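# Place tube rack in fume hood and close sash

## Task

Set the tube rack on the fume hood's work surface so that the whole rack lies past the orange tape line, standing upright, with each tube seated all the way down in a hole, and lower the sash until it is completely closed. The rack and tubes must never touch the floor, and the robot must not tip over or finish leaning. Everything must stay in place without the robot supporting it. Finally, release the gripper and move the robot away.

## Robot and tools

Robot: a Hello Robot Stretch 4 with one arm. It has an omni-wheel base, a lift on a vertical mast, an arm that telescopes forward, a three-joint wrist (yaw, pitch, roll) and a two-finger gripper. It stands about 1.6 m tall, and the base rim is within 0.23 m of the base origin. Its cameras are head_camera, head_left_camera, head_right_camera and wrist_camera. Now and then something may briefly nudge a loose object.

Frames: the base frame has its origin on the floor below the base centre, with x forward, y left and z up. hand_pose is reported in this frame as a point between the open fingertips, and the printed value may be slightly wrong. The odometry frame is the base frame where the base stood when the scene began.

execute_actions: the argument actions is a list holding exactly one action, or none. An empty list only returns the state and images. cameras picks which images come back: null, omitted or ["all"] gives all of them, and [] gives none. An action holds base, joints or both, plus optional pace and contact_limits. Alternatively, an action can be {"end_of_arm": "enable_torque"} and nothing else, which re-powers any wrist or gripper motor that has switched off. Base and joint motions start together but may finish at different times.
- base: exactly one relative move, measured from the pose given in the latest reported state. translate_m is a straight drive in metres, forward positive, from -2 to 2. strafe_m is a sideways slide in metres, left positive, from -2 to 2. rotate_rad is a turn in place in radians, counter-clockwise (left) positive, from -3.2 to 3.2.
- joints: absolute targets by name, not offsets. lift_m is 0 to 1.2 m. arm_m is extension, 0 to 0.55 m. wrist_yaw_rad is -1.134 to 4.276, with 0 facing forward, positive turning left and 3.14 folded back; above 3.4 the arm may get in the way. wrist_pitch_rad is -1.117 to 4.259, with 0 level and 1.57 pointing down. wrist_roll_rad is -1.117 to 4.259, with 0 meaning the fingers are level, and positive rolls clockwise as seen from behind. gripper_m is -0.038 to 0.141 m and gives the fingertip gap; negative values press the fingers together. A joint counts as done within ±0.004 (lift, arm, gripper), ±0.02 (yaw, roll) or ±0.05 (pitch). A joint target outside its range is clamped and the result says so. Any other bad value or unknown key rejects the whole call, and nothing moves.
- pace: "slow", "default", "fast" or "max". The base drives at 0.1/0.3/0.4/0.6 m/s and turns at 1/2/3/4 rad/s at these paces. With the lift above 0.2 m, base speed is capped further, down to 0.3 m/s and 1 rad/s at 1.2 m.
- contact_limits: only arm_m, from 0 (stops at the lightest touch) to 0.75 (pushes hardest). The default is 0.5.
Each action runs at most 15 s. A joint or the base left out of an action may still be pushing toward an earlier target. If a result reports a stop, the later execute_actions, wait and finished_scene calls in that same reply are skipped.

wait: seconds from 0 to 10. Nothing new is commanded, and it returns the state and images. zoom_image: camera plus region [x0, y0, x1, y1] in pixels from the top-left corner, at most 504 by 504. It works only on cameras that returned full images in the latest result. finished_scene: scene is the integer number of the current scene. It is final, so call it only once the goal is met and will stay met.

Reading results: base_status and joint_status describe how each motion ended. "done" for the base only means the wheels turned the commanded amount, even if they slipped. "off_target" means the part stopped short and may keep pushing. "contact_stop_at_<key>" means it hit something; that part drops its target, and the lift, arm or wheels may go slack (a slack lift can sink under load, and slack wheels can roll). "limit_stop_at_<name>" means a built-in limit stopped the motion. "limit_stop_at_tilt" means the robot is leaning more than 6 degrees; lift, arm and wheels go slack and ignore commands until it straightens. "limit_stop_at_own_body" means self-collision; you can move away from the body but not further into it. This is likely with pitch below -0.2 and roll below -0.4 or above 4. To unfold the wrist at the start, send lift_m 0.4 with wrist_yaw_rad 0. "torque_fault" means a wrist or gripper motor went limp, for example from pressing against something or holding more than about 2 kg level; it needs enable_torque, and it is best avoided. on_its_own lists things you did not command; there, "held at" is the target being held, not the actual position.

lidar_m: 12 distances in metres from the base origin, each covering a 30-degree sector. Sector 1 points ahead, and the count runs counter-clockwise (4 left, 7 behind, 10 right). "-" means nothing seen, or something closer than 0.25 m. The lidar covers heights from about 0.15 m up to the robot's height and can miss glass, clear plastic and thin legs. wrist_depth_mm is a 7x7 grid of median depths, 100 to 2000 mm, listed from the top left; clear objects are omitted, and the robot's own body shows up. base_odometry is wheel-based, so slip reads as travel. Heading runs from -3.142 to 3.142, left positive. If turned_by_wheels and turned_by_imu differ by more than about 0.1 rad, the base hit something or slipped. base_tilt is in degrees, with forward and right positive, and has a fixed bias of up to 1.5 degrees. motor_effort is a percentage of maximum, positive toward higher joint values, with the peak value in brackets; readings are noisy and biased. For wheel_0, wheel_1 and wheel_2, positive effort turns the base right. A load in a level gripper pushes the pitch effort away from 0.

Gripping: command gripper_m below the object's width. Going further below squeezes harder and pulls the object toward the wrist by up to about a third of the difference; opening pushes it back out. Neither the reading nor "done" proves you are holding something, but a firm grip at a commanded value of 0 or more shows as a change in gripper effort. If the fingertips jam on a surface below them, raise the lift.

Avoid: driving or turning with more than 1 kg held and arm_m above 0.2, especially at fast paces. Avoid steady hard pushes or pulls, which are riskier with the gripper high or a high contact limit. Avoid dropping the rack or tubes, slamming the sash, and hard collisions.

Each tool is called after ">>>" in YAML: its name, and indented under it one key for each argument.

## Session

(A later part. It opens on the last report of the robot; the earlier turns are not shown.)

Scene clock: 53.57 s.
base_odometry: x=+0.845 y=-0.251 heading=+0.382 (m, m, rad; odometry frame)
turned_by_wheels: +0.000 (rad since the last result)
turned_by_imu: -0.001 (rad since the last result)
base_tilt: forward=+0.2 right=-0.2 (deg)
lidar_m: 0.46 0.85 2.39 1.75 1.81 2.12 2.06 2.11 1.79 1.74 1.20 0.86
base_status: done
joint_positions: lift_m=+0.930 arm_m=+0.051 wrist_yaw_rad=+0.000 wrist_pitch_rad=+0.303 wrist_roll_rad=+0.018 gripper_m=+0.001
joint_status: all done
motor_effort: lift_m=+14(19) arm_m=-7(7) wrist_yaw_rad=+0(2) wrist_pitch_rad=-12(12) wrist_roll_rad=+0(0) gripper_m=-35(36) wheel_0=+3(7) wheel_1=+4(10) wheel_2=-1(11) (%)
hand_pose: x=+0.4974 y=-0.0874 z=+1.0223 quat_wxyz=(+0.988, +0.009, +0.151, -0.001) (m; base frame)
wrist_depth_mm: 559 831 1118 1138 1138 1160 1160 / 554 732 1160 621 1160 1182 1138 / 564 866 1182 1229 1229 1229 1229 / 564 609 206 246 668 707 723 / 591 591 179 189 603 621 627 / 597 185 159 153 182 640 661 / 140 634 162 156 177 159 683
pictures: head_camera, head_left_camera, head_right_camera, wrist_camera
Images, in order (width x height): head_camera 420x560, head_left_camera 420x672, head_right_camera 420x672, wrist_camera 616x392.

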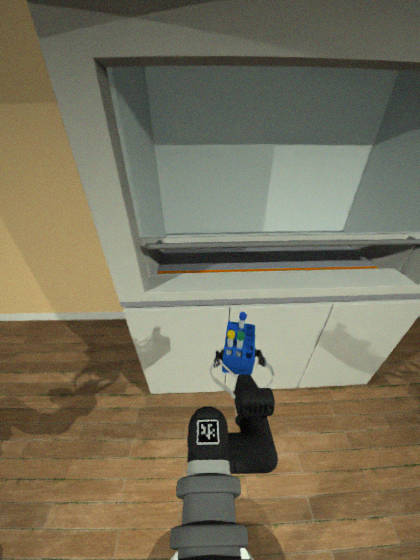

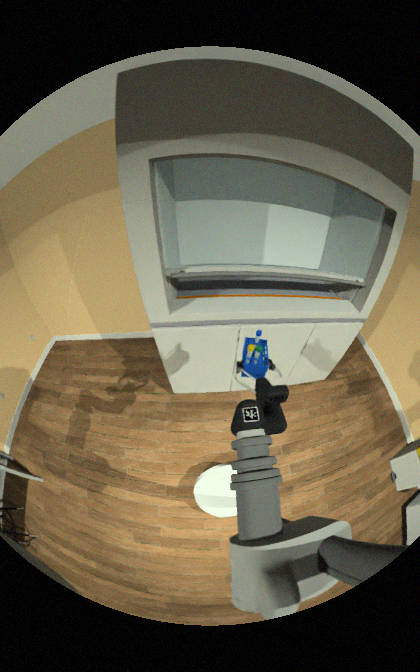

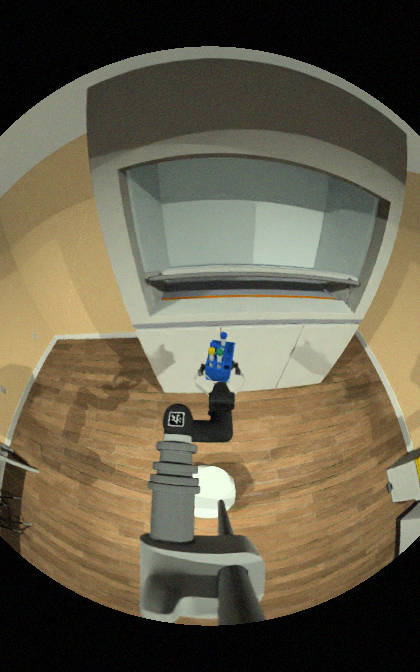

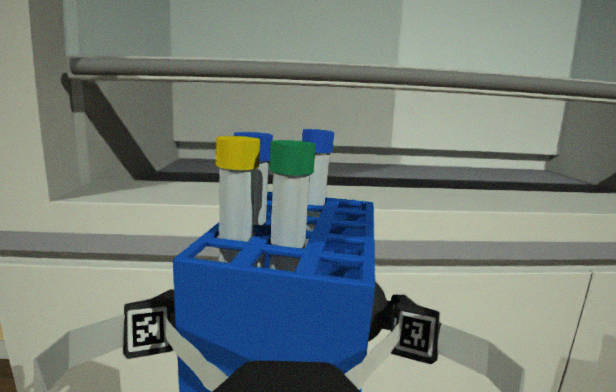

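>>> execute_actions:
  actions:
    - {"base":{"translate_m":0.3},"joints":{"lift_m":0.915}}
  cameras: []

>>> execute_actions:
  actions:
    - {"joints":{"arm_m":0.17},"pace":"slow","contact_limits":{"arm_m":0.15}}

Scene clock: 56.67 s.
base_odometry: x=+1.123 y=-0.139 heading=+0.383 (m, m, rad; odometry frame)
turned_by_wheels: +0.001 (rad since the last result)
turned_by_imu: -0.002 (rad since the last result)
base_tilt: forward=+0.2 right=-0.3 (deg)
lidar_m: 0.45 0.53 1.94 2.14 1.81 2.47 2.34 2.46 1.82 2.09 0.78 0.54
base_status: done
joint_positions: lift_m=+0.915 arm_m=+0.051 wrist_yaw_rad=+0.000 wrist_pitch_rad=+0.303 wrist_roll_rad=+0.018 gripper_m=+0.001
joint_status: all done
motor_effort: lift_m=+15(9) arm_m=-7(7) wrist_yaw_rad=+2(1) wrist_pitch_rad=-12(11) wrist_roll_rad=+1(1) gripper_m=-36(35) wheel_0=+4(10) wheel_1=+3(9) wheel_2=-1(11) (%)
hand_pose: x=+0.4974 y=-0.0874 z=+1.0073 quat_wxyz=(+0.988, +0.009, +0.151, -0.001) (m; base frame)
wrist_depth_mm: 267 270 276 277 277 283 564 / 564 842 866 866 891 891 904 / 559 878 891 891 917 931 931 / 554 732 621 229 809 854 878 / 353 366 179 189 362 394 402 / 277 186 158 153 182 298 300 / 140 290 161 156 178 159 310
pictures: none
No camera images: the call's "cameras" was empty. Leave "cameras" out to get every camera's image.

Scene clock: 59.17 s.
base_odometry: x=+1.123 y=-0.139 heading=+0.383 (m, m, rad; odometry frame)
turned_by_wheels: +0.000 (rad since the last result)
turned_by_imu: -0.001 (rad since the last result)
base_tilt: forward=+0.1 right=-0.3 (deg)
lidar_m: 0.50 0.53 1.93 2.17 1.84 2.47 2.34 2.45 1.81 2.09 0.79 0.54
base_status: not commanded
joint_positions: lift_m=+0.915 arm_m=+0.169 wrist_yaw_rad=+0.000 wrist_pitch_rad=+0.303 wrist_roll_rad=+0.018 gripper_m=+0.001
joint_status: all done
motor_effort: lift_m=+15(15) arm_m=+8(8) wrist_yaw_rad=+1(2) wrist_pitch_rad=-12(12) wrist_roll_rad=+0(1) gripper_m=-36(37) wheel_0=+4(4) wheel_1=+3(3) wheel_2=-1(1) (%)
contact_limits: arm_m 0.15
hand_pose: x=+0.6149 y=-0.0874 z=+1.0073 quat_wxyz=(+0.988, +0.009, +0.151, -0.001) (m; base frame)
wrist_depth_mm: 353 216 208 209 212 214 216 / 574 750 750 759 768 778 768 / 564 768 768 778 798 798 820 / 559 715 206 229 809 842 878 / 462 473 179 189 477 512 530 / 259 186 159 153 181 283 287 / 140 200 162 156 178 159 227
pictures: head_camera, head_left_camera, head_right_camera, wrist_camera
Images, in order (width x height): head_camera 420x560, head_left_camera 420x672, head_right_camera 420x672, wrist_camera 616x392.

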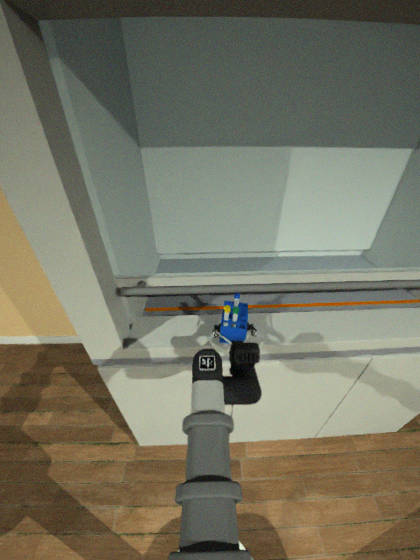

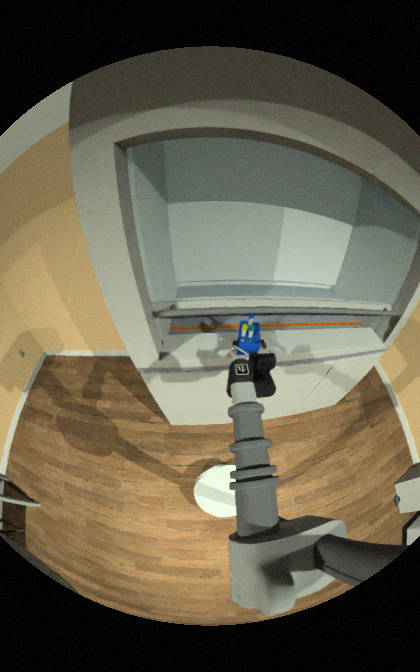

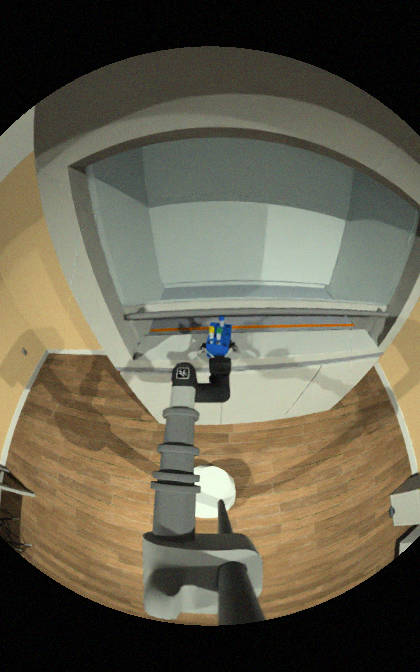

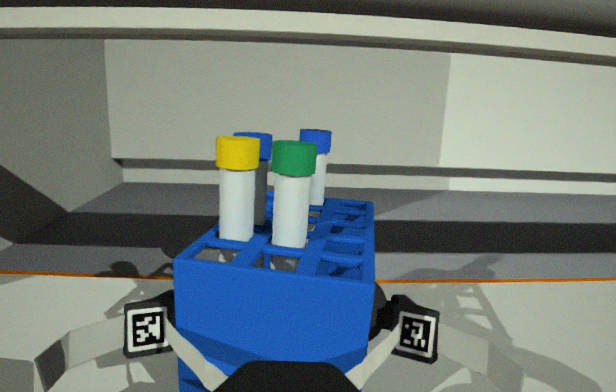

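>>> execute_actions:
  actions:
    - {"joints":{"lift_m":0.902,"arm_m":0.30},"pace":"slow","contact_limits":{"arm_m":0.15}}

Scene clock: 62.10 s.
base_odometry: x=+1.123 y=-0.139 heading=+0.383 (m, m, rad; odometry frame)
turned_by_wheels: +0.000 (rad since the last result)
turned_by_imu: -0.001 (rad since the last result)
base_tilt: forward=+0.1 right=-0.4 (deg)
lidar_m: 0.50 0.53 1.92 2.18 1.84 2.45 2.34 2.42 1.82 2.06 0.76 0.54
base_status: not commanded
joint_positions: lift_m=+0.903 arm_m=+0.299 wrist_yaw_rad=-0.001 wrist_pitch_rad=+0.296 wrist_roll_rad=+0.017 gripper_m=+0.001
joint_status: all done
motor_effort: lift_m=+11(15) arm_m=+8(7) wrist_yaw_rad=+5(3) wrist_pitch_rad=+11(16) wrist_roll_rad=+1(2) gripper_m=-34(37) wheel_0=+4(4) wheel_1=+3(3) wheel_2=-1(1) (%)
contact_limits: arm_m 0.15
hand_pose: x=+0.7454 y=-0.0878 z=+0.9968 quat_wxyz=(+0.989, +0.009, +0.147, -0.002) (m; base frame)
wrist_depth_mm: 564 597 603 615 615 627 634 / 574 621 621 627 647 647 668 / 569 640 640 640 661 668 668 / 564 691 213 258 723 750 750 / 459 466 161 179 466 517 521 / 336 186 161 155 193 368 370 / 142 256 163 156 178 163 297
pictures: head_camera, head_left_camera, head_right_camera, wrist_camera
Images, in order (width x height): head_camera 420x560, head_left_camera 420x672, head_right_camera 420x672, wrist_camera 616x392.

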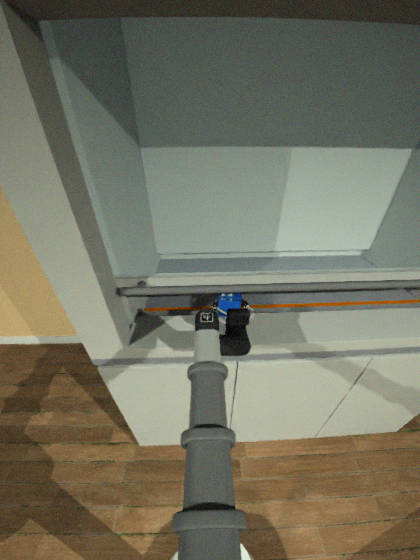

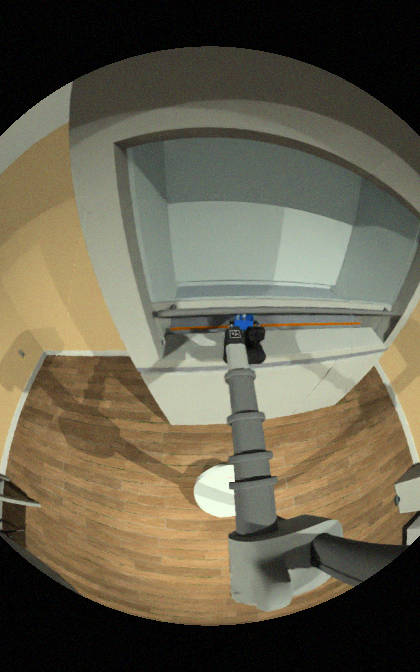

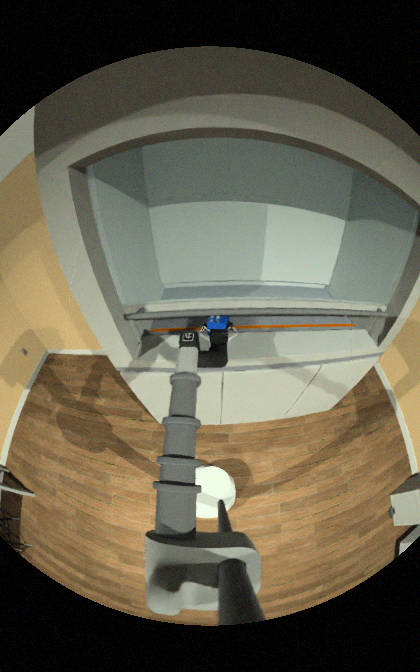

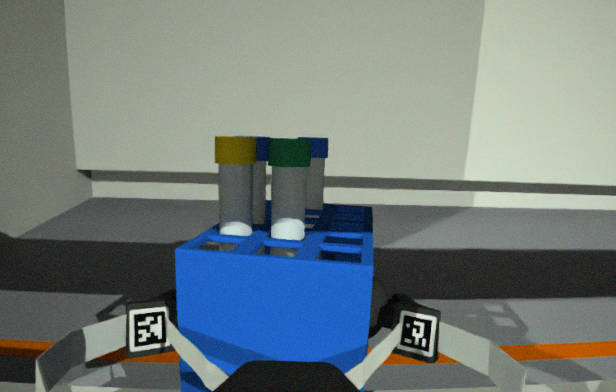

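>>> execute_actions:
  actions:
    - {"joints":{"lift_m":0.908,"arm_m":0.40},"pace":"slow","contact_limits":{"arm_m":0.2}}

Scene clock: 64.27 s.
base_odometry: x=+1.123 y=-0.140 heading=+0.382 (m, m, rad; odometry frame)
turned_by_wheels: -0.001 (rad since the last result)
turned_by_imu: +0.002 (rad since the last result)
base_tilt: forward=+0.1 right=-0.3 (deg)
lidar_m: 0.51 0.51 1.95 2.16 1.81 2.46 2.36 2.41 1.80 2.11 0.78 0.54
base_status: not commanded
joint_positions: lift_m=+0.908 arm_m=+0.387 wrist_yaw_rad=+0.000 wrist_pitch_rad=+0.303 wrist_roll_rad=+0.017 gripper_m=+0.001
joint_status: arm_m contact_stop (moved +0.088 of +0.101); the others done
on_its_own: arm_m is slack since a contact_stop (your +0.400 is given up)
motor_effort: lift_m=+18(25) arm_m=+0(18) wrist_yaw_rad=+1(4) wrist_pitch_rad=-11(11) wrist_roll_rad=+1(1) gripper_m=-35(36) wheel_0=+2(4) wheel_1=+1(3) wheel_2=-11(11) (%)
contact_limits: arm_m 0.2
hand_pose: x=+0.8332 y=-0.0874 z=+0.9998 quat_wxyz=(+0.988, +0.009, +0.151, -0.001) (m; base frame)
wrist_depth_mm: 508 512 525 525 530 535 544 / 517 535 539 549 549 564 559 / 544 554 559 559 580 580 585 / 554 627 574 228 597 654 661 / 449 462 179 183 459 504 512 / 334 186 159 153 182 362 366 / 140 255 162 156 177 159 297
pictures: head_camera, head_left_camera, head_right_camera, wrist_camera
Images, in order (width x height): head_camera 420x560, head_left_camera 420x672, head_right_camera 420x672, wrist_camera 616x392.

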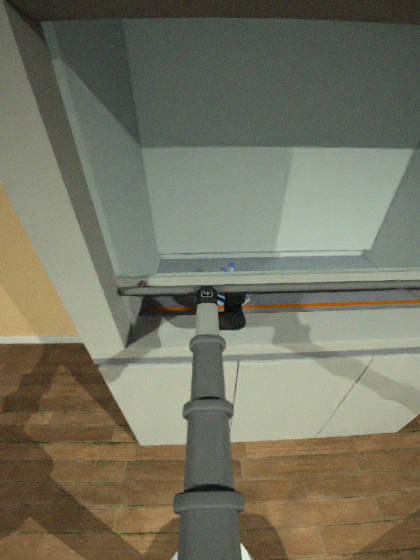

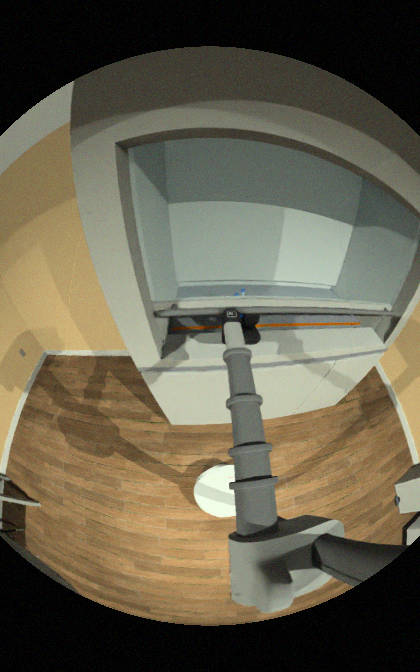

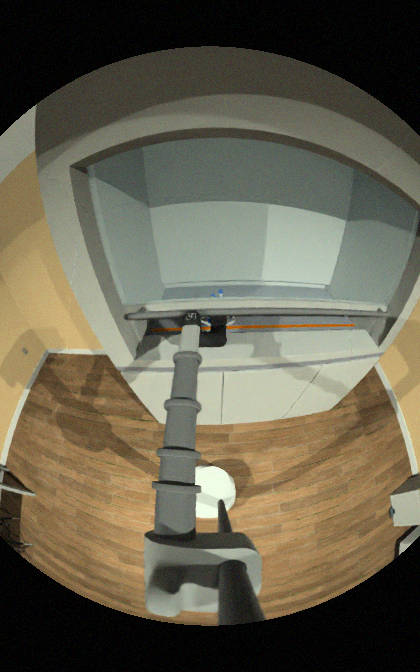

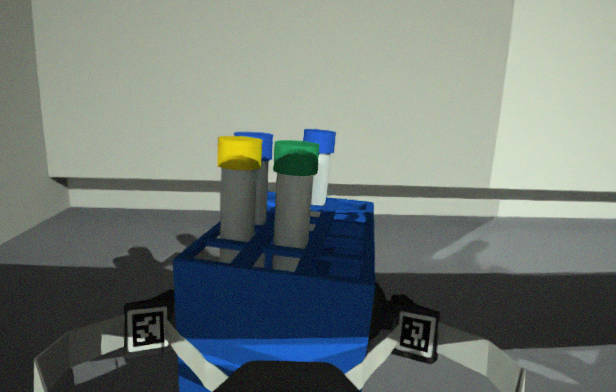

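>>> execute_actions:
  actions:
    - {"joints":{"lift_m":0.9,"arm_m":0.375},"pace":"slow"}
  cameras: []

>>> execute_actions:
  actions:
    - {"joints":{"gripper_m":0.11}}
  cameras: ["wrist_camera"]

>>> execute_actions:
  actions:
    - {"joints":{"arm_m":0.2,"lift_m":0.905}}

Scene clock: 65.60 s.
base_odometry: x=+1.123 y=-0.139 heading=+0.382 (m, m, rad; odometry frame)
turned_by_wheels: +0.001 (rad since the last result)
turned_by_imu: +0.000 (rad since the last result)
base_tilt: forward=+0.3 right=-0.4 (deg)
lidar_m: 0.50 0.55 1.95 2.16 1.81 2.44 2.35 2.46 1.81 2.13 0.75 0.55
base_status: not commanded
joint_positions: lift_m=+0.900 arm_m=+0.376 wrist_yaw_rad=+0.000 wrist_pitch_rad=+0.303 wrist_roll_rad=+0.017 gripper_m=+0.001
joint_status: all done
motor_effort: lift_m=+15(20) arm_m=-7(7) wrist_yaw_rad=+0(0) wrist_pitch_rad=-11(11) wrist_roll_rad=+1(1) gripper_m=-35(36) wheel_0=+1(1) wheel_1=+1(1) wheel_2=-3(11) (%)
hand_pose: x=+0.8225 y=-0.0874 z=+0.9924 quat_wxyz=(+0.988, +0.009, +0.151, -0.001) (m; base frame)
wrist_depth_mm: 521 521 535 535 544 549 549 / 535 544 549 554 564 564 574 / 554 559 569 569 591 585 591 / 549 621 564 229 647 654 661 / 427 439 179 186 439 484 488 / 317 186 159 153 182 349 347 / 140 246 162 156 178 159 285
pictures: none
No camera images: the call's "cameras" was empty. Leave "cameras" out to get every camera's image.

Scene clock: 67.53 s.
base_odometry: x=+1.123 y=-0.139 heading=+0.382 (m, m, rad; odometry frame)
turned_by_wheels: +0.000 (rad since the last result)
turned_by_imu: -0.001 (rad since the last result)
base_tilt: forward=+0.2 right=-0.2 (deg)
lidar_m: 0.50 0.52 1.94 2.15 1.84 2.43 2.33 2.46 1.82 2.10 0.77 0.54
base_status: not commanded
joint_positions: lift_m=+0.900 arm_m=+0.376 wrist_yaw_rad=+0.000 wrist_pitch_rad=+0.303 wrist_roll_rad=+0.017 gripper_m=+0.110
joint_status: all done
motor_effort: lift_m=+15(14) arm_m=-7(7) wrist_yaw_rad=+2(1) wrist_pitch_rad=-9(11) wrist_roll_rad=+0(1) gripper_m=+0(34) wheel_0=+1(1) wheel_1=+1(1) wheel_2=-3(3) (%)
hand_pose: x=+0.8225 y=-0.0875 z=+0.9926 quat_wxyz=(+0.989, +0.009, +0.151, -0.001) (m; base frame)
wrist_depth_mm: 525 525 539 535 544 544 554 / 535 549 549 559 559 569 574 / 549 564 580 574 580 597 591 / 549 627 627 278 647 654 647 / 433 442 424 239 477 484 488 / 322 296 210 212 213 351 353 / 258 250 196 161 259 272 283
pictures: wrist_camera
Images, in order (width x height): wrist_camera 616x392.

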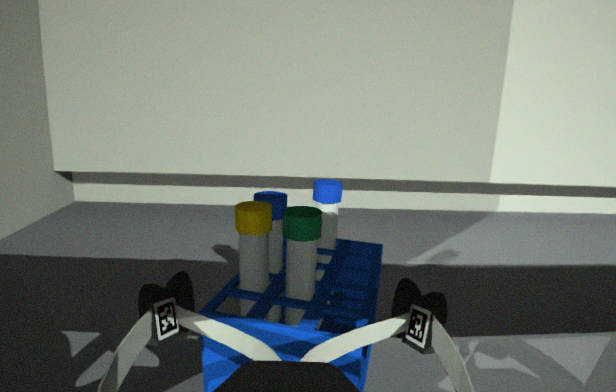

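Scene clock: 69.13 s.
base_odometry: x=+1.123 y=-0.139 heading=+0.382 (m, m, rad; odometry frame)
turned_by_wheels: +0.000 (rad since the last result)
turned_by_imu: +0.000 (rad since the last result)
base_tilt: forward=+0.1 right=-0.3 (deg)
lidar_m: 0.50 0.53 1.94 2.17 1.83 2.47 2.36 2.46 1.81 2.10 0.76 0.54
base_status: not commanded
joint_positions: lift_m=+0.905 arm_m=+0.201 wrist_yaw_rad=+0.000 wrist_pitch_rad=+0.302 wrist_roll_rad=+0.017 gripper_m=+0.110
joint_status: all done
motor_effort: lift_m=+22(23) arm_m=-7(8) wrist_yaw_rad=+2(0) wrist_pitch_rad=-9(9) wrist_roll_rad=+1(1) gripper_m=-1(2) wheel_0=+1(1) wheel_1=+1(1) wheel_2=-3(3) (%)
hand_pose: x=+0.6476 y=-0.0874 z=+0.9970 quat_wxyz=(+0.989, +0.009, +0.151, -0.001) (m; base frame)
wrist_depth_mm: 559 691 699 699 699 715 723 / 564 707 732 732 732 750 750 / 559 732 759 750 759 768 778 / 554 699 723 407 798 809 831 / 445 455 439 362 488 496 508 / 242 222 254 260 216 266 266 / 196 190 196 161 198 208 211
pictures: head_camera, head_left_camera, head_right_camera, wrist_camera
Images, in order (width x height): head_camera 420x560, head_left_camera 420x672, head_right_camera 420x672, wrist_camera 616x392.

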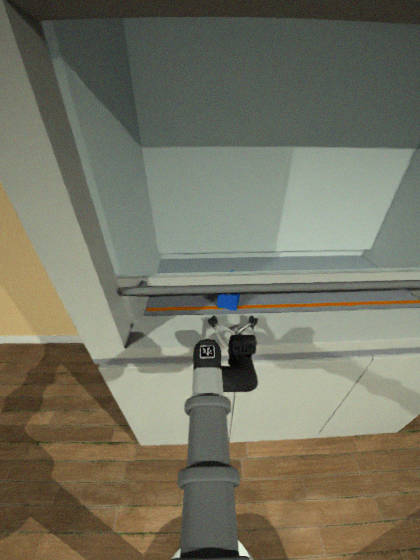

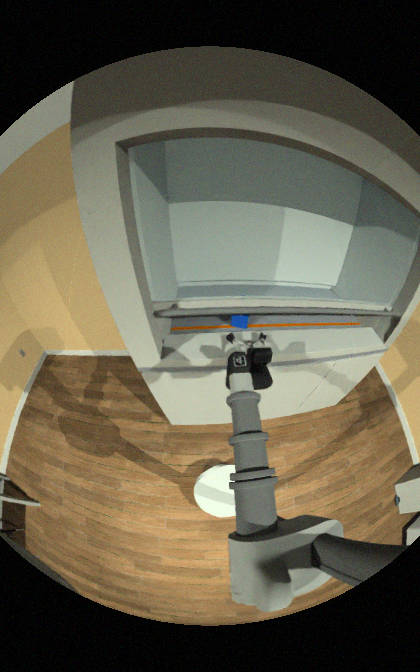

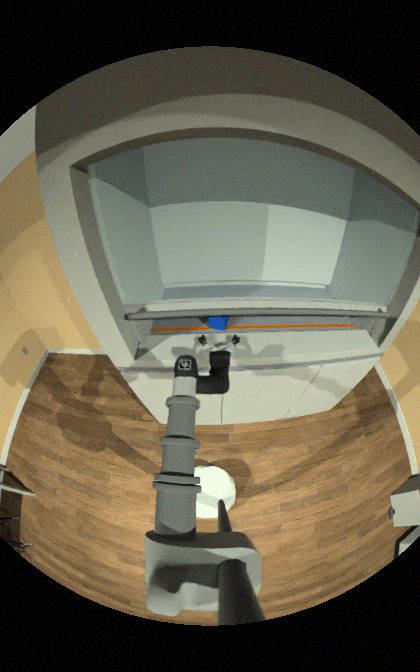

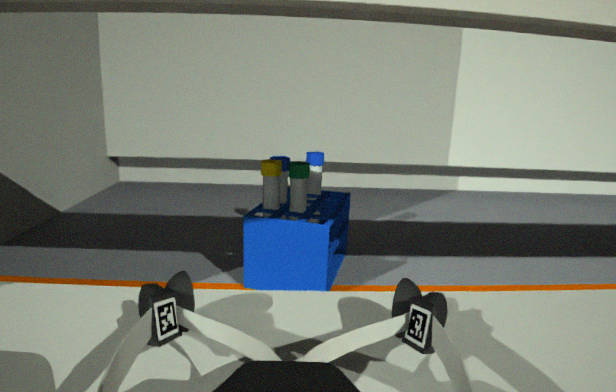

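>>> zoom_image:
  camera: "wrist_camera"
  region: [230,130,380,300]

>>> execute_actions:
  actions:
    - {"joints":{"gripper_m":0.0}}
  cameras: []

>>> execute_actions:
  actions:
    - {"joints":{"arm_m":0.375},"pace":"slow","contact_limits":{"arm_m":0.2}}

Region (230, 130, 380, 300) of wrist_camera's 616x392 image, scaled by 2.965; it fills the left 445 columns of this view, and the rest is white.

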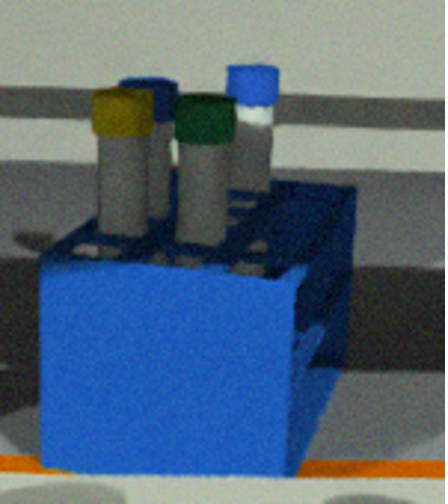

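Scene clock: 71.43 s.
base_odometry: x=+1.123 y=-0.139 heading=+0.382 (m, m, rad; odometry frame)
turned_by_wheels: +0.000 (rad since the last result)
turned_by_imu: -0.001 (rad since the last result)
base_tilt: forward=+0.2 right=-0.2 (deg)
lidar_m: 0.50 0.55 1.95 2.19 1.84 2.46 2.35 2.44 1.82 2.09 0.74 0.54
base_status: not commanded
joint_positions: lift_m=+0.905 arm_m=+0.201 wrist_yaw_rad=+0.000 wrist_pitch_rad=+0.302 wrist_roll_rad=+0.017 gripper_m=+0.000
joint_status: all done
motor_effort: lift_m=+22(22) arm_m=-7(7) wrist_yaw_rad=+2(2) wrist_pitch_rad=-8(8) wrist_roll_rad=+1(1) gripper_m=-7(5) wheel_0=+1(1) wheel_1=+1(1) wheel_2=-3(3) (%)
hand_pose: x=+0.6476 y=-0.0874 z=+0.9970 quat_wxyz=(+0.989, +0.009, +0.151, -0.001) (m; base frame)
wrist_depth_mm: 554 683 699 699 707 715 732 / 559 707 723 741 732 741 750 / 554 741 750 750 768 759 778 / 554 691 715 407 778 809 842 / 442 459 436 364 488 500 508 / 242 249 241 204 263 266 266 / 196 194 183 180 176 211 211
pictures: none
No camera images: the call's "cameras" was empty. Leave "cameras" out to get every camera's image.

Scene clock: 74.47 s.
base_odometry: x=+1.123 y=-0.139 heading=+0.382 (m, m, rad; odometry frame)
turned_by_wheels: +0.000 (rad since the last result)
turned_by_imu: -0.001 (rad since the last result)
base_tilt: forward=+0.3 right=-0.3 (deg)
lidar_m: 0.49 0.51 1.97 2.14 1.84 2.43 2.36 2.46 1.81 2.10 0.79 0.55
base_status: not commanded
joint_positions: lift_m=+0.905 arm_m=+0.374 wrist_yaw_rad=+0.000 wrist_pitch_rad=+0.302 wrist_roll_rad=+0.017 gripper_m=+0.000
joint_status: all done
motor_effort: lift_m=+22(22) arm_m=+7(9) wrist_yaw_rad=+0(2) wrist_pitch_rad=-9(8) wrist_roll_rad=+1(1) gripper_m=-7(6) wheel_0=+2(1) wheel_1=+1(1) wheel_2=-2(3) (%)
contact_limits: arm_m 0.2
hand_pose: x=+0.8200 y=-0.0874 z=+0.9970 quat_wxyz=(+0.989, +0.009, +0.151, -0.001) (m; base frame)
wrist_depth_mm: 521 530 530 539 549 544 559 / 535 549 549 554 564 569 580 / 549 564 574 585 591 597 597 / 554 627 640 332 661 647 661 / 442 455 439 268 459 496 504 / 329 336 247 204 353 362 362 / 265 264 183 180 176 285 294
pictures: head_camera, head_left_camera, head_right_camera, wrist_camera
Images, in order (width x height): head_camera 420x560, head_left_camera 420x672, head_right_camera 420x672, wrist_camera 616x392.

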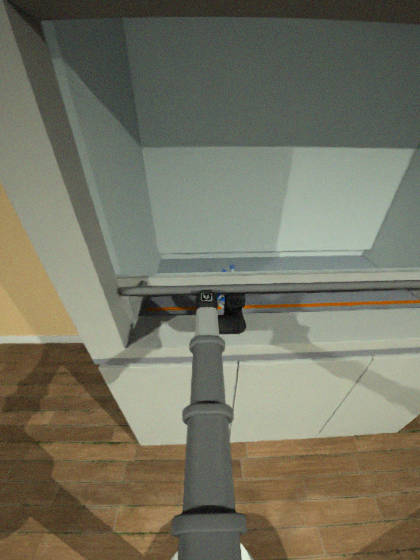

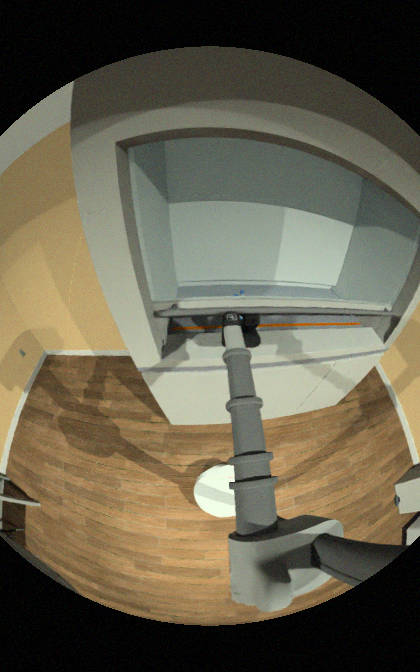

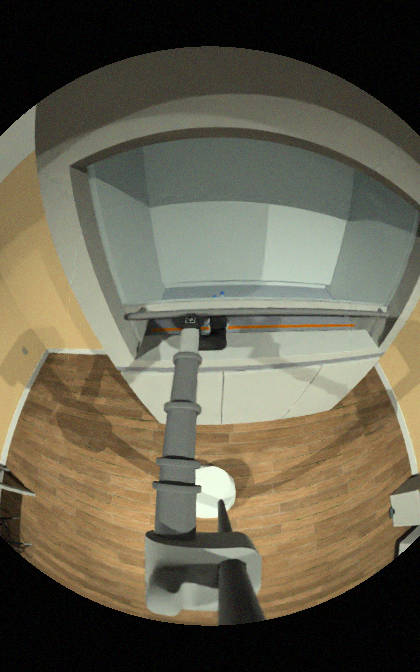

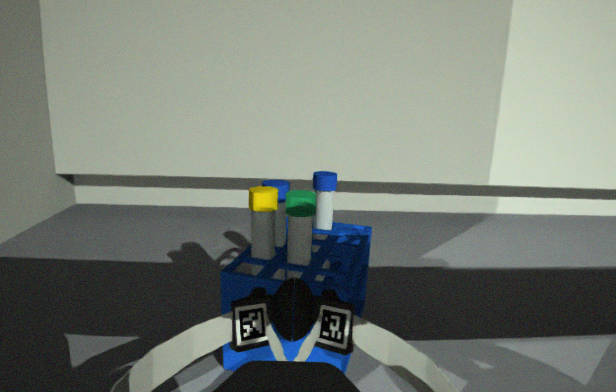

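>>> execute_actions:
  actions:
    - {"joints":{"arm_m":0.05}}
  cameras: []

>>> execute_actions:
  actions:
    - {"joints":{"lift_m":1.13}}
  cameras: []

>>> execute_actions:
  actions:
    - {"joints":{"arm_m":0.25},"pace":"slow","contact_limits":{"arm_m":0.1}}
  cameras: ["head_camera","wrist_camera"]

Scene clock: 80.17 s.
base_odometry: x=+1.123 y=-0.139 heading=+0.382 (m, m, rad; odometry frame)
turned_by_wheels: +0.000 (rad since the last result)
turned_by_imu: -0.001 (rad since the last result)
base_tilt: forward=+0.1 right=-0.2 (deg)
lidar_m: 0.50 0.51 1.95 2.14 1.81 2.44 2.33 2.46 1.81 2.09 0.76 0.53
base_status: not commanded
joint_positions: lift_m=+0.905 arm_m=+0.051 wrist_yaw_rad=+0.000 wrist_pitch_rad=+0.302 wrist_roll_rad=+0.017 gripper_m=+0.000
joint_status: all done
motor_effort: lift_m=+22(22) arm_m=-7(3) wrist_yaw_rad=+2(0) wrist_pitch_rad=-8(8) wrist_roll_rad=+1(0) gripper_m=-6(5) wheel_0=+1(1) wheel_1=+1(1) wheel_2=-3(3) (%)
hand_pose: x=+0.4976 y=-0.0874 z=+0.9970 quat_wxyz=(+0.989, +0.009, +0.151, -0.001) (m; base frame)
wrist_depth_mm: 310 314 278 276 276 278 281 / 554 842 854 878 891 891 904 / 549 866 904 891 904 931 946 / 554 707 732 569 768 809 842 / 330 340 349 355 364 373 375 / 276 279 278 204 290 293 297 / 286 286 183 180 176 303 309
pictures: none
No camera images: the call's "cameras" was empty. Leave "cameras" out to get every camera's image.

Scene clock: 82.17 s.
base_odometry: x=+1.123 y=-0.139 heading=+0.382 (m, m, rad; odometry frame)
turned_by_wheels: +0.000 (rad since the last result)
turned_by_imu: -0.001 (rad since the last result)
base_tilt: forward=+0.3 right=-0.1 (deg)
lidar_m: 0.51 0.52 1.92 2.19 1.84 2.44 2.38 2.46 1.79 2.09 0.77 0.53
base_status: not commanded
joint_positions: lift_m=+1.130 arm_m=+0.051 wrist_yaw_rad=+0.000 wrist_pitch_rad=+0.302 wrist_roll_rad=+0.017 gripper_m=+0.000
joint_status: all done
motor_effort: lift_m=+22(18) arm_m=-7(7) wrist_yaw_rad=+1(1) wrist_pitch_rad=-8(8) wrist_roll_rad=+0(0) gripper_m=-6(5) wheel_0=+1(1) wheel_1=+1(1) wheel_2=-3(3) (%)
hand_pose: x=+0.4976 y=-0.0874 z=+1.2220 quat_wxyz=(+0.989, +0.009, +0.151, -0.001) (m; base frame)
wrist_depth_mm: 554 831 820 854 842 854 866 / 559 854 866 891 878 891 891 / 554 866 891 904 917 917 946 / 559 891 931 946 946 946 976 / 364 368 373 377 382 392 397 / 517 661 324 204 334 715 715 / 549 580 182 180 177 634 647
pictures: none
No camera images: the call's "cameras" was empty. Leave "cameras" out to get every camera's image.

Scene clock: 85.03 s.
base_odometry: x=+1.123 y=-0.139 heading=+0.382 (m, m, rad; odometry frame)
turned_by_wheels: +0.000 (rad since the last result)
turned_by_imu: +0.005 (rad since the last result)
base_tilt: forward=+0.2 right=-0.2 (deg)
lidar_m: 0.48 0.53 1.99 2.20 1.81 2.46 2.36 2.45 1.83 2.10 0.76 0.53
base_status: not commanded
joint_positions: lift_m=+1.130 arm_m=+0.201 wrist_yaw_rad=-0.009 wrist_pitch_rad=+0.306 wrist_roll_rad=+0.017 gripper_m=+0.000
joint_status: arm_m contact_stop (moved +0.149 of +0.199)
on_its_own: arm_m is slack since a contact_stop (your +0.250 is given up); wrist_yaw_rad is at rest, and its effort (+29) is outside its rest range (-13 to +13)
motor_effort: lift_m=+21(22) arm_m=+0(17) wrist_yaw_rad=+29(35) wrist_pitch_rad=-19(23) wrist_roll_rad=+1(1) gripper_m=-3(6) wheel_0=+4(4) wheel_1=+0(1) wheel_2=-7(7) (%)
contact_limits: arm_m 0.1
hand_pose: x=+0.6458 y=-0.0900 z=+1.2211 quat_wxyz=(+0.988, +0.009, +0.152, -0.006) (m; base frame)
wrist_depth_mm: 559 691 699 707 715 723 723 / 569 723 723 732 750 750 750 / 554 732 750 759 778 768 778 / 559 768 788 788 820 809 809 / 564 788 820 831 842 842 854 / 517 732 707 206 788 778 788 / 224 223 228 182 179 240 243
pictures: head_camera, wrist_camera
Images, in order (width x height): head_camera 420x560, wrist_camera 616x392.

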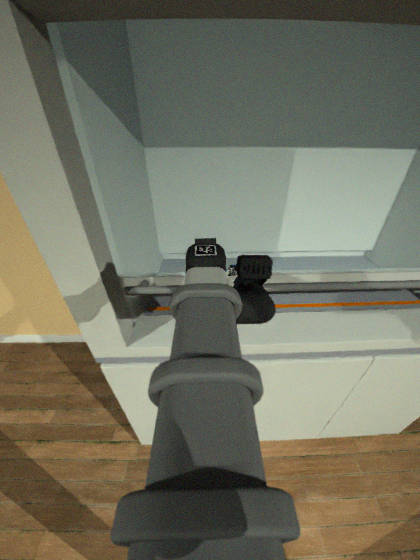

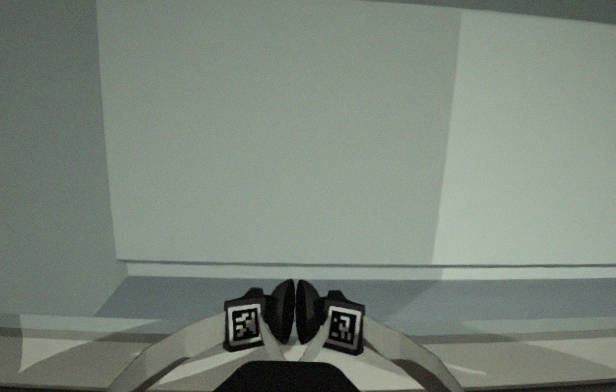

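Tips touch the glass above the bar. Back off slightly and push down.

>>> execute_actions:
  actions:
    - {"joints":{"arm_m":0.185},"pace":"slow"}
  cameras: []

>>> execute_actions:
  actions:
    - {"joints":{"lift_m":0.98},"pace":"slow"}
  cameras: ["head_camera","wrist_camera"]

Scene clock: 86.40 s.
base_odometry: x=+1.123 y=-0.139 heading=+0.382 (m, m, rad; odometry frame)
turned_by_wheels: +0.000 (rad since the last result)
turned_by_imu: +0.000 (rad since the last result)
base_tilt: forward=+0.2 right=-0.1 (deg)
lidar_m: 0.50 0.54 1.96 2.19 1.80 2.45 2.38 2.47 1.81 2.13 0.77 0.54
base_status: not commanded
joint_positions: lift_m=+1.130 arm_m=+0.186 wrist_yaw_rad=+0.000 wrist_pitch_rad=+0.303 wrist_roll_rad=+0.017 gripper_m=+0.000
joint_status: all done
motor_effort: lift_m=+21(21) arm_m=-7(9) wrist_yaw_rad=+1(28) wrist_pitch_rad=-9(19) wrist_roll_rad=+1(1) gripper_m=-6(5) wheel_0=+3(4) wheel_1=+0(0) wheel_2=-4(7) (%)
hand_pose: x=+0.6325 y=-0.0875 z=+1.2220 quat_wxyz=(+0.989, +0.009, +0.151, -0.001) (m; base frame)
wrist_depth_mm: 539 707 715 732 723 732 732 / 544 723 741 741 750 750 750 / 539 741 759 768 788 788 778 / 549 778 809 798 820 809 809 / 554 798 820 820 842 842 842 / 255 732 254 203 798 809 809 / 237 237 183 180 176 251 255
pictures: none
No camera images: the call's "cameras" was empty. Leave "cameras" out to get every camera's image.

Scene clock: 87.93 s.
base_odometry: x=+1.123 y=-0.139 heading=+0.382 (m, m, rad; odometry frame)
turned_by_wheels: +0.000 (rad since the last result)
turned_by_imu: +0.006 (rad since the last result)
base_tilt: forward=+0.2 right=-0.3 (deg)
lidar_m: 0.51 0.52 1.97 2.12 1.82 2.44 2.37 2.43 1.83 2.18 0.76 0.54
base_status: not commanded
joint_positions: lift_m=+1.067 arm_m=+0.185 wrist_yaw_rad=-0.005 wrist_pitch_rad=+0.300 wrist_roll_rad=+0.017 gripper_m=+0.000
joint_status: lift_m contact_stop (moved -0.063 of -0.150)
on_its_own: lift_m is slack since a contact_stop (your +0.980 is given up); wrist_yaw_rad is at rest, and its effort (+14) is outside its rest range (-13 to +13)
motor_effort: lift_m=+18(21) arm_m=-2(7) wrist_yaw_rad=+14(27) wrist_pitch_rad=-2(99) wrist_roll_rad=+1(0) gripper_m=-6(7) wheel_0=+0(4) wheel_1=-2(2) wheel_2=-4(4) (%)
hand_pose: x=+0.6315 y=-0.0887 z=+1.1602 quat_wxyz=(+0.989, +0.009, +0.149, -0.004) (m; base frame)
wrist_depth_mm: 539 707 715 715 715 732 732 / 544 723 741 741 768 759 759 / 530 741 768 768 768 778 788 / 539 778 798 798 820 820 820 / 525 788 831 854 866 854 854 / 231 236 232 204 241 244 247 / 184 184 182 180 170 196 199
pictures: head_camera, wrist_camera
Images, in order (width x height): head_camera 420x560, wrist_camera 616x392.

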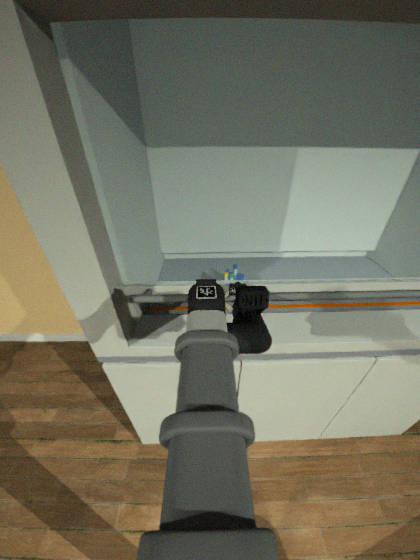

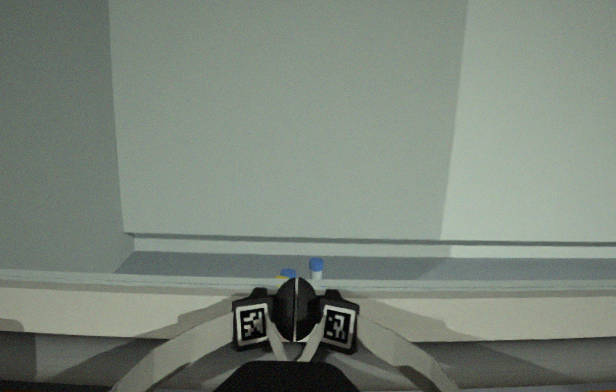

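>>> execute_actions:
  actions:
    - {"joints":{"lift_m":1.2,"arm_m":0.12}}
  cameras: []

>>> execute_actions:
  actions:
    - {"joints":{"wrist_pitch_rad":0.85}}
  cameras: []

>>> execute_actions:
  actions:
    - {"joints":{"arm_m":0.3},"pace":"slow","contact_limits":{"arm_m":0.1}}
  cameras: ["head_camera","wrist_camera"]

Scene clock: 90.10 s.
base_odometry: x=+1.123 y=-0.139 heading=+0.382 (m, m, rad; odometry frame)
turned_by_wheels: +0.000 (rad since the last result)
turned_by_imu: +0.000 (rad since the last result)
base_tilt: forward=+0.3 right=-0.3 (deg)
lidar_m: 0.49 0.54 1.95 2.13 1.82 2.44 2.38 2.46 1.82 2.19 0.75 0.55
base_status: not commanded
joint_positions: lift_m=+1.200 arm_m=+0.121 wrist_yaw_rad=+0.000 wrist_pitch_rad=+0.302 wrist_roll_rad=+0.017 gripper_m=+0.000
joint_status: all done
motor_effort: lift_m=+22(23) arm_m=-7(11) wrist_yaw_rad=+1(13) wrist_pitch_rad=-7(7) wrist_roll_rad=+0(1) gripper_m=-6(6) wheel_0=-1(1) wheel_1=-1(2) wheel_2=-3(4) (%)
hand_pose: x=+0.5676 y=-0.0874 z=+1.2921 quat_wxyz=(+0.989, +0.009, +0.150, -0.001) (m; base frame)
wrist_depth_mm: 521 759 768 778 788 788 798 / 530 778 788 809 809 820 820 / 525 820 842 820 854 842 866 / 535 831 866 866 878 878 878 / 539 842 904 904 904 917 931 / 544 788 854 203 931 946 931 / 521 668 183 180 177 741 759
pictures: none
No camera images: the call's "cameras" was empty. Leave "cameras" out to get every camera's image.

Scene clock: 90.97 s.
base_odometry: x=+1.123 y=-0.139 heading=+0.382 (m, m, rad; odometry frame)
turned_by_wheels: +0.000 (rad since the last result)
turned_by_imu: +0.000 (rad since the last result)
base_tilt: forward=+0.1 right=-0.3 (deg)
lidar_m: 0.52 0.53 1.96 2.11 1.78 2.42 2.36 2.43 1.82 2.18 0.74 0.56
base_status: not commanded
joint_positions: lift_m=+1.200 arm_m=+0.121 wrist_yaw_rad=+0.000 wrist_pitch_rad=+0.851 wrist_roll_rad=+0.017 gripper_m=+0.000
joint_status: all done
motor_effort: lift_m=+22(22) arm_m=-7(7) wrist_yaw_rad=+0(1) wrist_pitch_rad=-4(5) wrist_roll_rad=+1(1) gripper_m=-6(7) wheel_0=-1(1) wheel_1=-2(2) wheel_2=-3(3) (%)
hand_pose: x=+0.4823 y=-0.0874 z=+1.1610 quat_wxyz=(+0.911, +0.008, +0.413, -0.004) (m; base frame)
wrist_depth_mm: 530 788 809 820 831 831 831 / 525 778 842 854 891 917 904 / 345 343 343 347 353 357 357 / 387 314 314 317 366 368 370 / 459 466 473 480 484 488 492 / 413 418 410 204 430 433 436 / 484 430 183 180 176 480 484
pictures: none
No camera images: the call's "cameras" was empty. Leave "cameras" out to get every camera's image.

Scene clock: 93.13 s.
base_odometry: x=+1.123 y=-0.139 heading=+0.382 (m, m, rad; odometry frame)
turned_by_wheels: +0.000 (rad since the last result)
turned_by_imu: +0.003 (rad since the last result)
base_tilt: forward=+0.1 right=-0.2 (deg)
lidar_m: 0.52 0.53 1.99 2.10 1.80 2.42 2.36 2.44 1.80 2.19 0.75 0.55
base_status: not commanded
joint_positions: lift_m=+1.200 arm_m=+0.240 wrist_yaw_rad=-0.009 wrist_pitch_rad=+0.865 wrist_roll_rad=+0.017 gripper_m=+0.000
joint_status: arm_m contact_stop (moved +0.119 of +0.179)
on_its_own: arm_m is slack since a contact_stop (your +0.300 is given up); wrist_yaw_rad is at rest, and its effort (+26) is outside its rest range (-13 to +13); wrist_pitch_rad is at rest, and its effort (-45) is outside its rest range (-23 to +23)
motor_effort: lift_m=+17(22) arm_m=+0(13) wrist_yaw_rad=+26(26) wrist_pitch_rad=-45(55) wrist_roll_rad=+1(1) gripper_m=-4(6) wheel_0=+1(2) wheel_1=-1(2) wheel_2=-5(5) (%)
contact_limits: arm_m 0.1
hand_pose: x=+0.5976 y=-0.0890 z=+1.1587 quat_wxyz=(+0.908, +0.010, +0.419, -0.008) (m; base frame)
wrist_depth_mm: 535 699 715 707 723 715 723 / 535 759 778 809 820 842 831 / 530 683 691 603 707 715 732 / 480 585 597 530 615 621 627 / 263 265 266 267 268 272 274 / 228 230 228 209 236 238 240 / 368 364 366 182 179 389 389
pictures: head_camera, wrist_camera
Images, in order (width x height): head_camera 420x560, wrist_camera 616x392.

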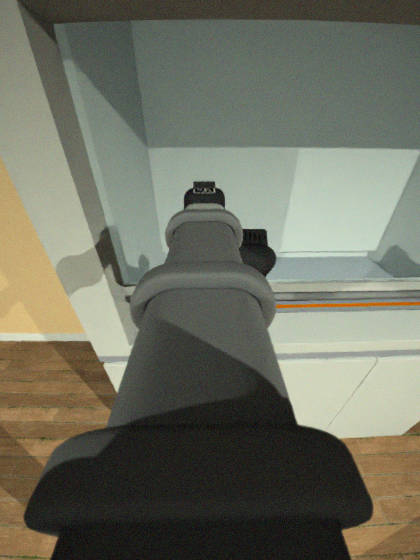

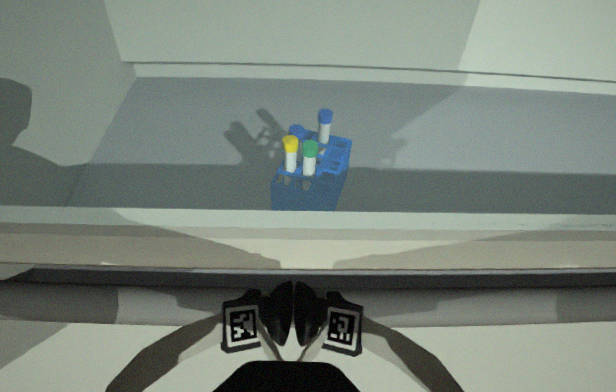

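>>> execute_actions:
  actions:
    - {"joints":{"arm_m":0.225,"wrist_pitch_rad":0.7}}
  cameras: []

>>> execute_actions:
  actions:
    - {"joints":{"arm_m":0.27},"pace":"slow","contact_limits":{"arm_m":0.1}}
  cameras: ["wrist_camera"]

>>> execute_actions:
  actions:
    - {"joints":{"lift_m":1.1},"pace":"slow"}
  cameras: ["head_camera","wrist_camera"]

Scene clock: 94.07 s.
base_odometry: x=+1.123 y=-0.139 heading=+0.382 (m, m, rad; odometry frame)
turned_by_wheels: +0.000 (rad since the last result)
turned_by_imu: +0.000 (rad since the last result)
base_tilt: forward=+0.1 right=-0.2 (deg)
lidar_m: 0.49 0.53 1.96 2.11 1.82 2.46 2.36 2.40 1.82 2.16 0.76 0.54
base_status: not commanded
joint_positions: lift_m=+1.200 arm_m=+0.226 wrist_yaw_rad=+0.000 wrist_pitch_rad=+0.702 wrist_roll_rad=+0.017 gripper_m=+0.000
joint_status: all done
motor_effort: lift_m=+17(17) arm_m=-7(11) wrist_yaw_rad=+1(29) wrist_pitch_rad=-7(58) wrist_roll_rad=+1(1) gripper_m=-6(6) wheel_0=+1(2) wheel_1=-1(1) wheel_2=+0(5) (%)
hand_pose: x=+0.6173 y=-0.0875 z=+1.1920 quat_wxyz=(+0.939, +0.008, +0.344, -0.003) (m; base frame)
wrist_depth_mm: 521 676 676 676 676 691 691 / 521 723 741 741 741 750 759 / 521 788 820 842 854 831 831 / 525 699 732 750 759 768 788 / 508 609 615 554 640 634 647 / 265 270 265 204 273 279 282 / 229 229 182 180 175 244 247
pictures: none
No camera images: the call's "cameras" was empty. Leave "cameras" out to get every camera's image.

Scene clock: 95.30 s.
base_odometry: x=+1.123 y=-0.139 heading=+0.382 (m, m, rad; odometry frame)
turned_by_wheels: +0.000 (rad since the last result)
turned_by_imu: -0.001 (rad since the last result)
base_tilt: forward=+0.0 right=-0.2 (deg)
lidar_m: 0.51 0.54 2.00 2.09 1.82 2.44 2.37 2.47 1.82 2.20 0.75 0.54
base_status: not commanded
joint_positions: lift_m=+1.200 arm_m=+0.257 wrist_yaw_rad=-0.007 wrist_pitch_rad=+0.712 wrist_roll_rad=+0.017 gripper_m=+0.000
joint_status: arm_m contact_stop (moved +0.031 of +0.044)
on_its_own: arm_m is slack since a contact_stop (your +0.270 is given up); wrist_yaw_rad is at rest, and its effort (+20) is outside its rest range (-13 to +13); wrist_pitch_rad is at rest, and its effort (-37) is outside its rest range (-23 to +23)
motor_effort: lift_m=+17(17) arm_m=+0(16) wrist_yaw_rad=+20(23) wrist_pitch_rad=-37(39) wrist_roll_rad=+1(1) gripper_m=-3(5) wheel_0=+1(1) wheel_1=-1(1) wheel_2=-4(4) (%)
contact_limits: arm_m 0.1
hand_pose: x=+0.6457 y=-0.0889 z=+1.1897 quat_wxyz=(+0.937, +0.009, +0.349, -0.006) (m; base frame)
wrist_depth_mm: 530 654 654 654 661 661 676 / 530 699 723 723 723 741 732 / 525 759 798 831 842 798 809 / 530 707 723 732 741 750 768 / 530 609 609 539 627 640 634 / 248 251 217 207 262 264 415 / 322 246 254 180 181 265 410
pictures: wrist_camera
Images, in order (width x height): wrist_camera 616x392.

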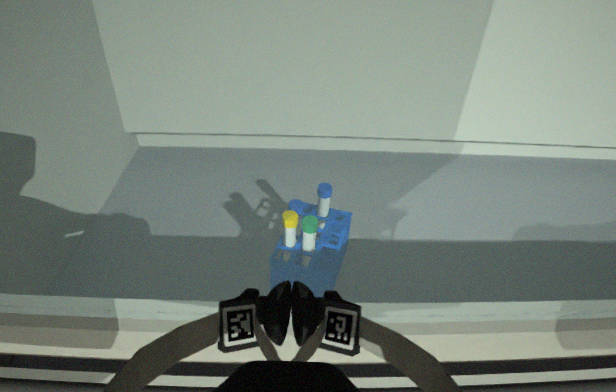

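not run: a stop came earlier in this reply.

>>> execute_actions:
  actions:
    - {"joints":{"lift_m":1.1,"arm_m":0.245},"pace":"slow"}
  cameras: ["head_camera","wrist_camera"]

Scene clock: 96.87 s.
base_odometry: x=+1.123 y=-0.139 heading=+0.382 (m, m, rad; odometry frame)
turned_by_wheels: +0.000 (rad since the last result)
turned_by_imu: +0.004 (rad since the last result)
base_tilt: forward=+0.2 right=-0.3 (deg)
lidar_m: 0.51 0.54 1.99 2.06 1.79 2.41 2.37 2.44 1.81 2.19 0.74 0.53
base_status: not commanded
joint_positions: lift_m=+1.148 arm_m=+0.245 wrist_yaw_rad=+0.000 wrist_pitch_rad=+0.702 wrist_roll_rad=+0.017 gripper_m=+0.000
joint_status: lift_m contact_stop (moved -0.052 of -0.100); the others done
on_its_own: lift_m is slack since a contact_stop (your +1.100 is given up)
motor_effort: lift_m=+18(19) arm_m=+0(8) wrist_yaw_rad=+3(22) wrist_pitch_rad=-6(72) wrist_roll_rad=+1(0) gripper_m=-7(6) wheel_0=-2(1) wheel_1=-1(5) wheel_2=+0(4) (%)
hand_pose: x=+0.6366 y=-0.0875 z=+1.1396 quat_wxyz=(+0.939, +0.008, +0.344, -0.003) (m; base frame)
wrist_depth_mm: 512 661 654 654 668 668 668 / 517 707 723 723 741 732 723 / 512 723 788 809 788 820 820 / 512 640 661 535 676 683 707 / 504 544 544 500 559 569 574 / 239 242 235 204 245 249 250 / 209 208 183 180 176 241 265
pictures: head_camera, wrist_camera
Images, in order (width x height): head_camera 420x560, wrist_camera 616x392.

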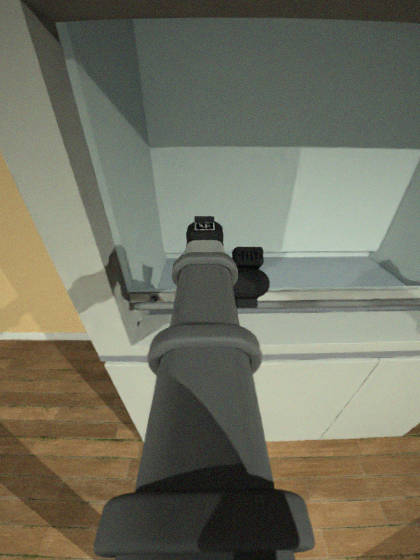

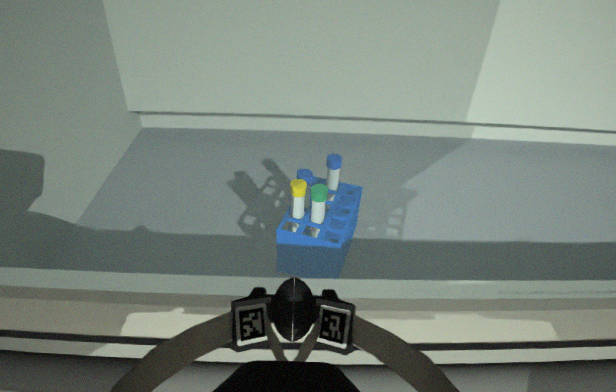

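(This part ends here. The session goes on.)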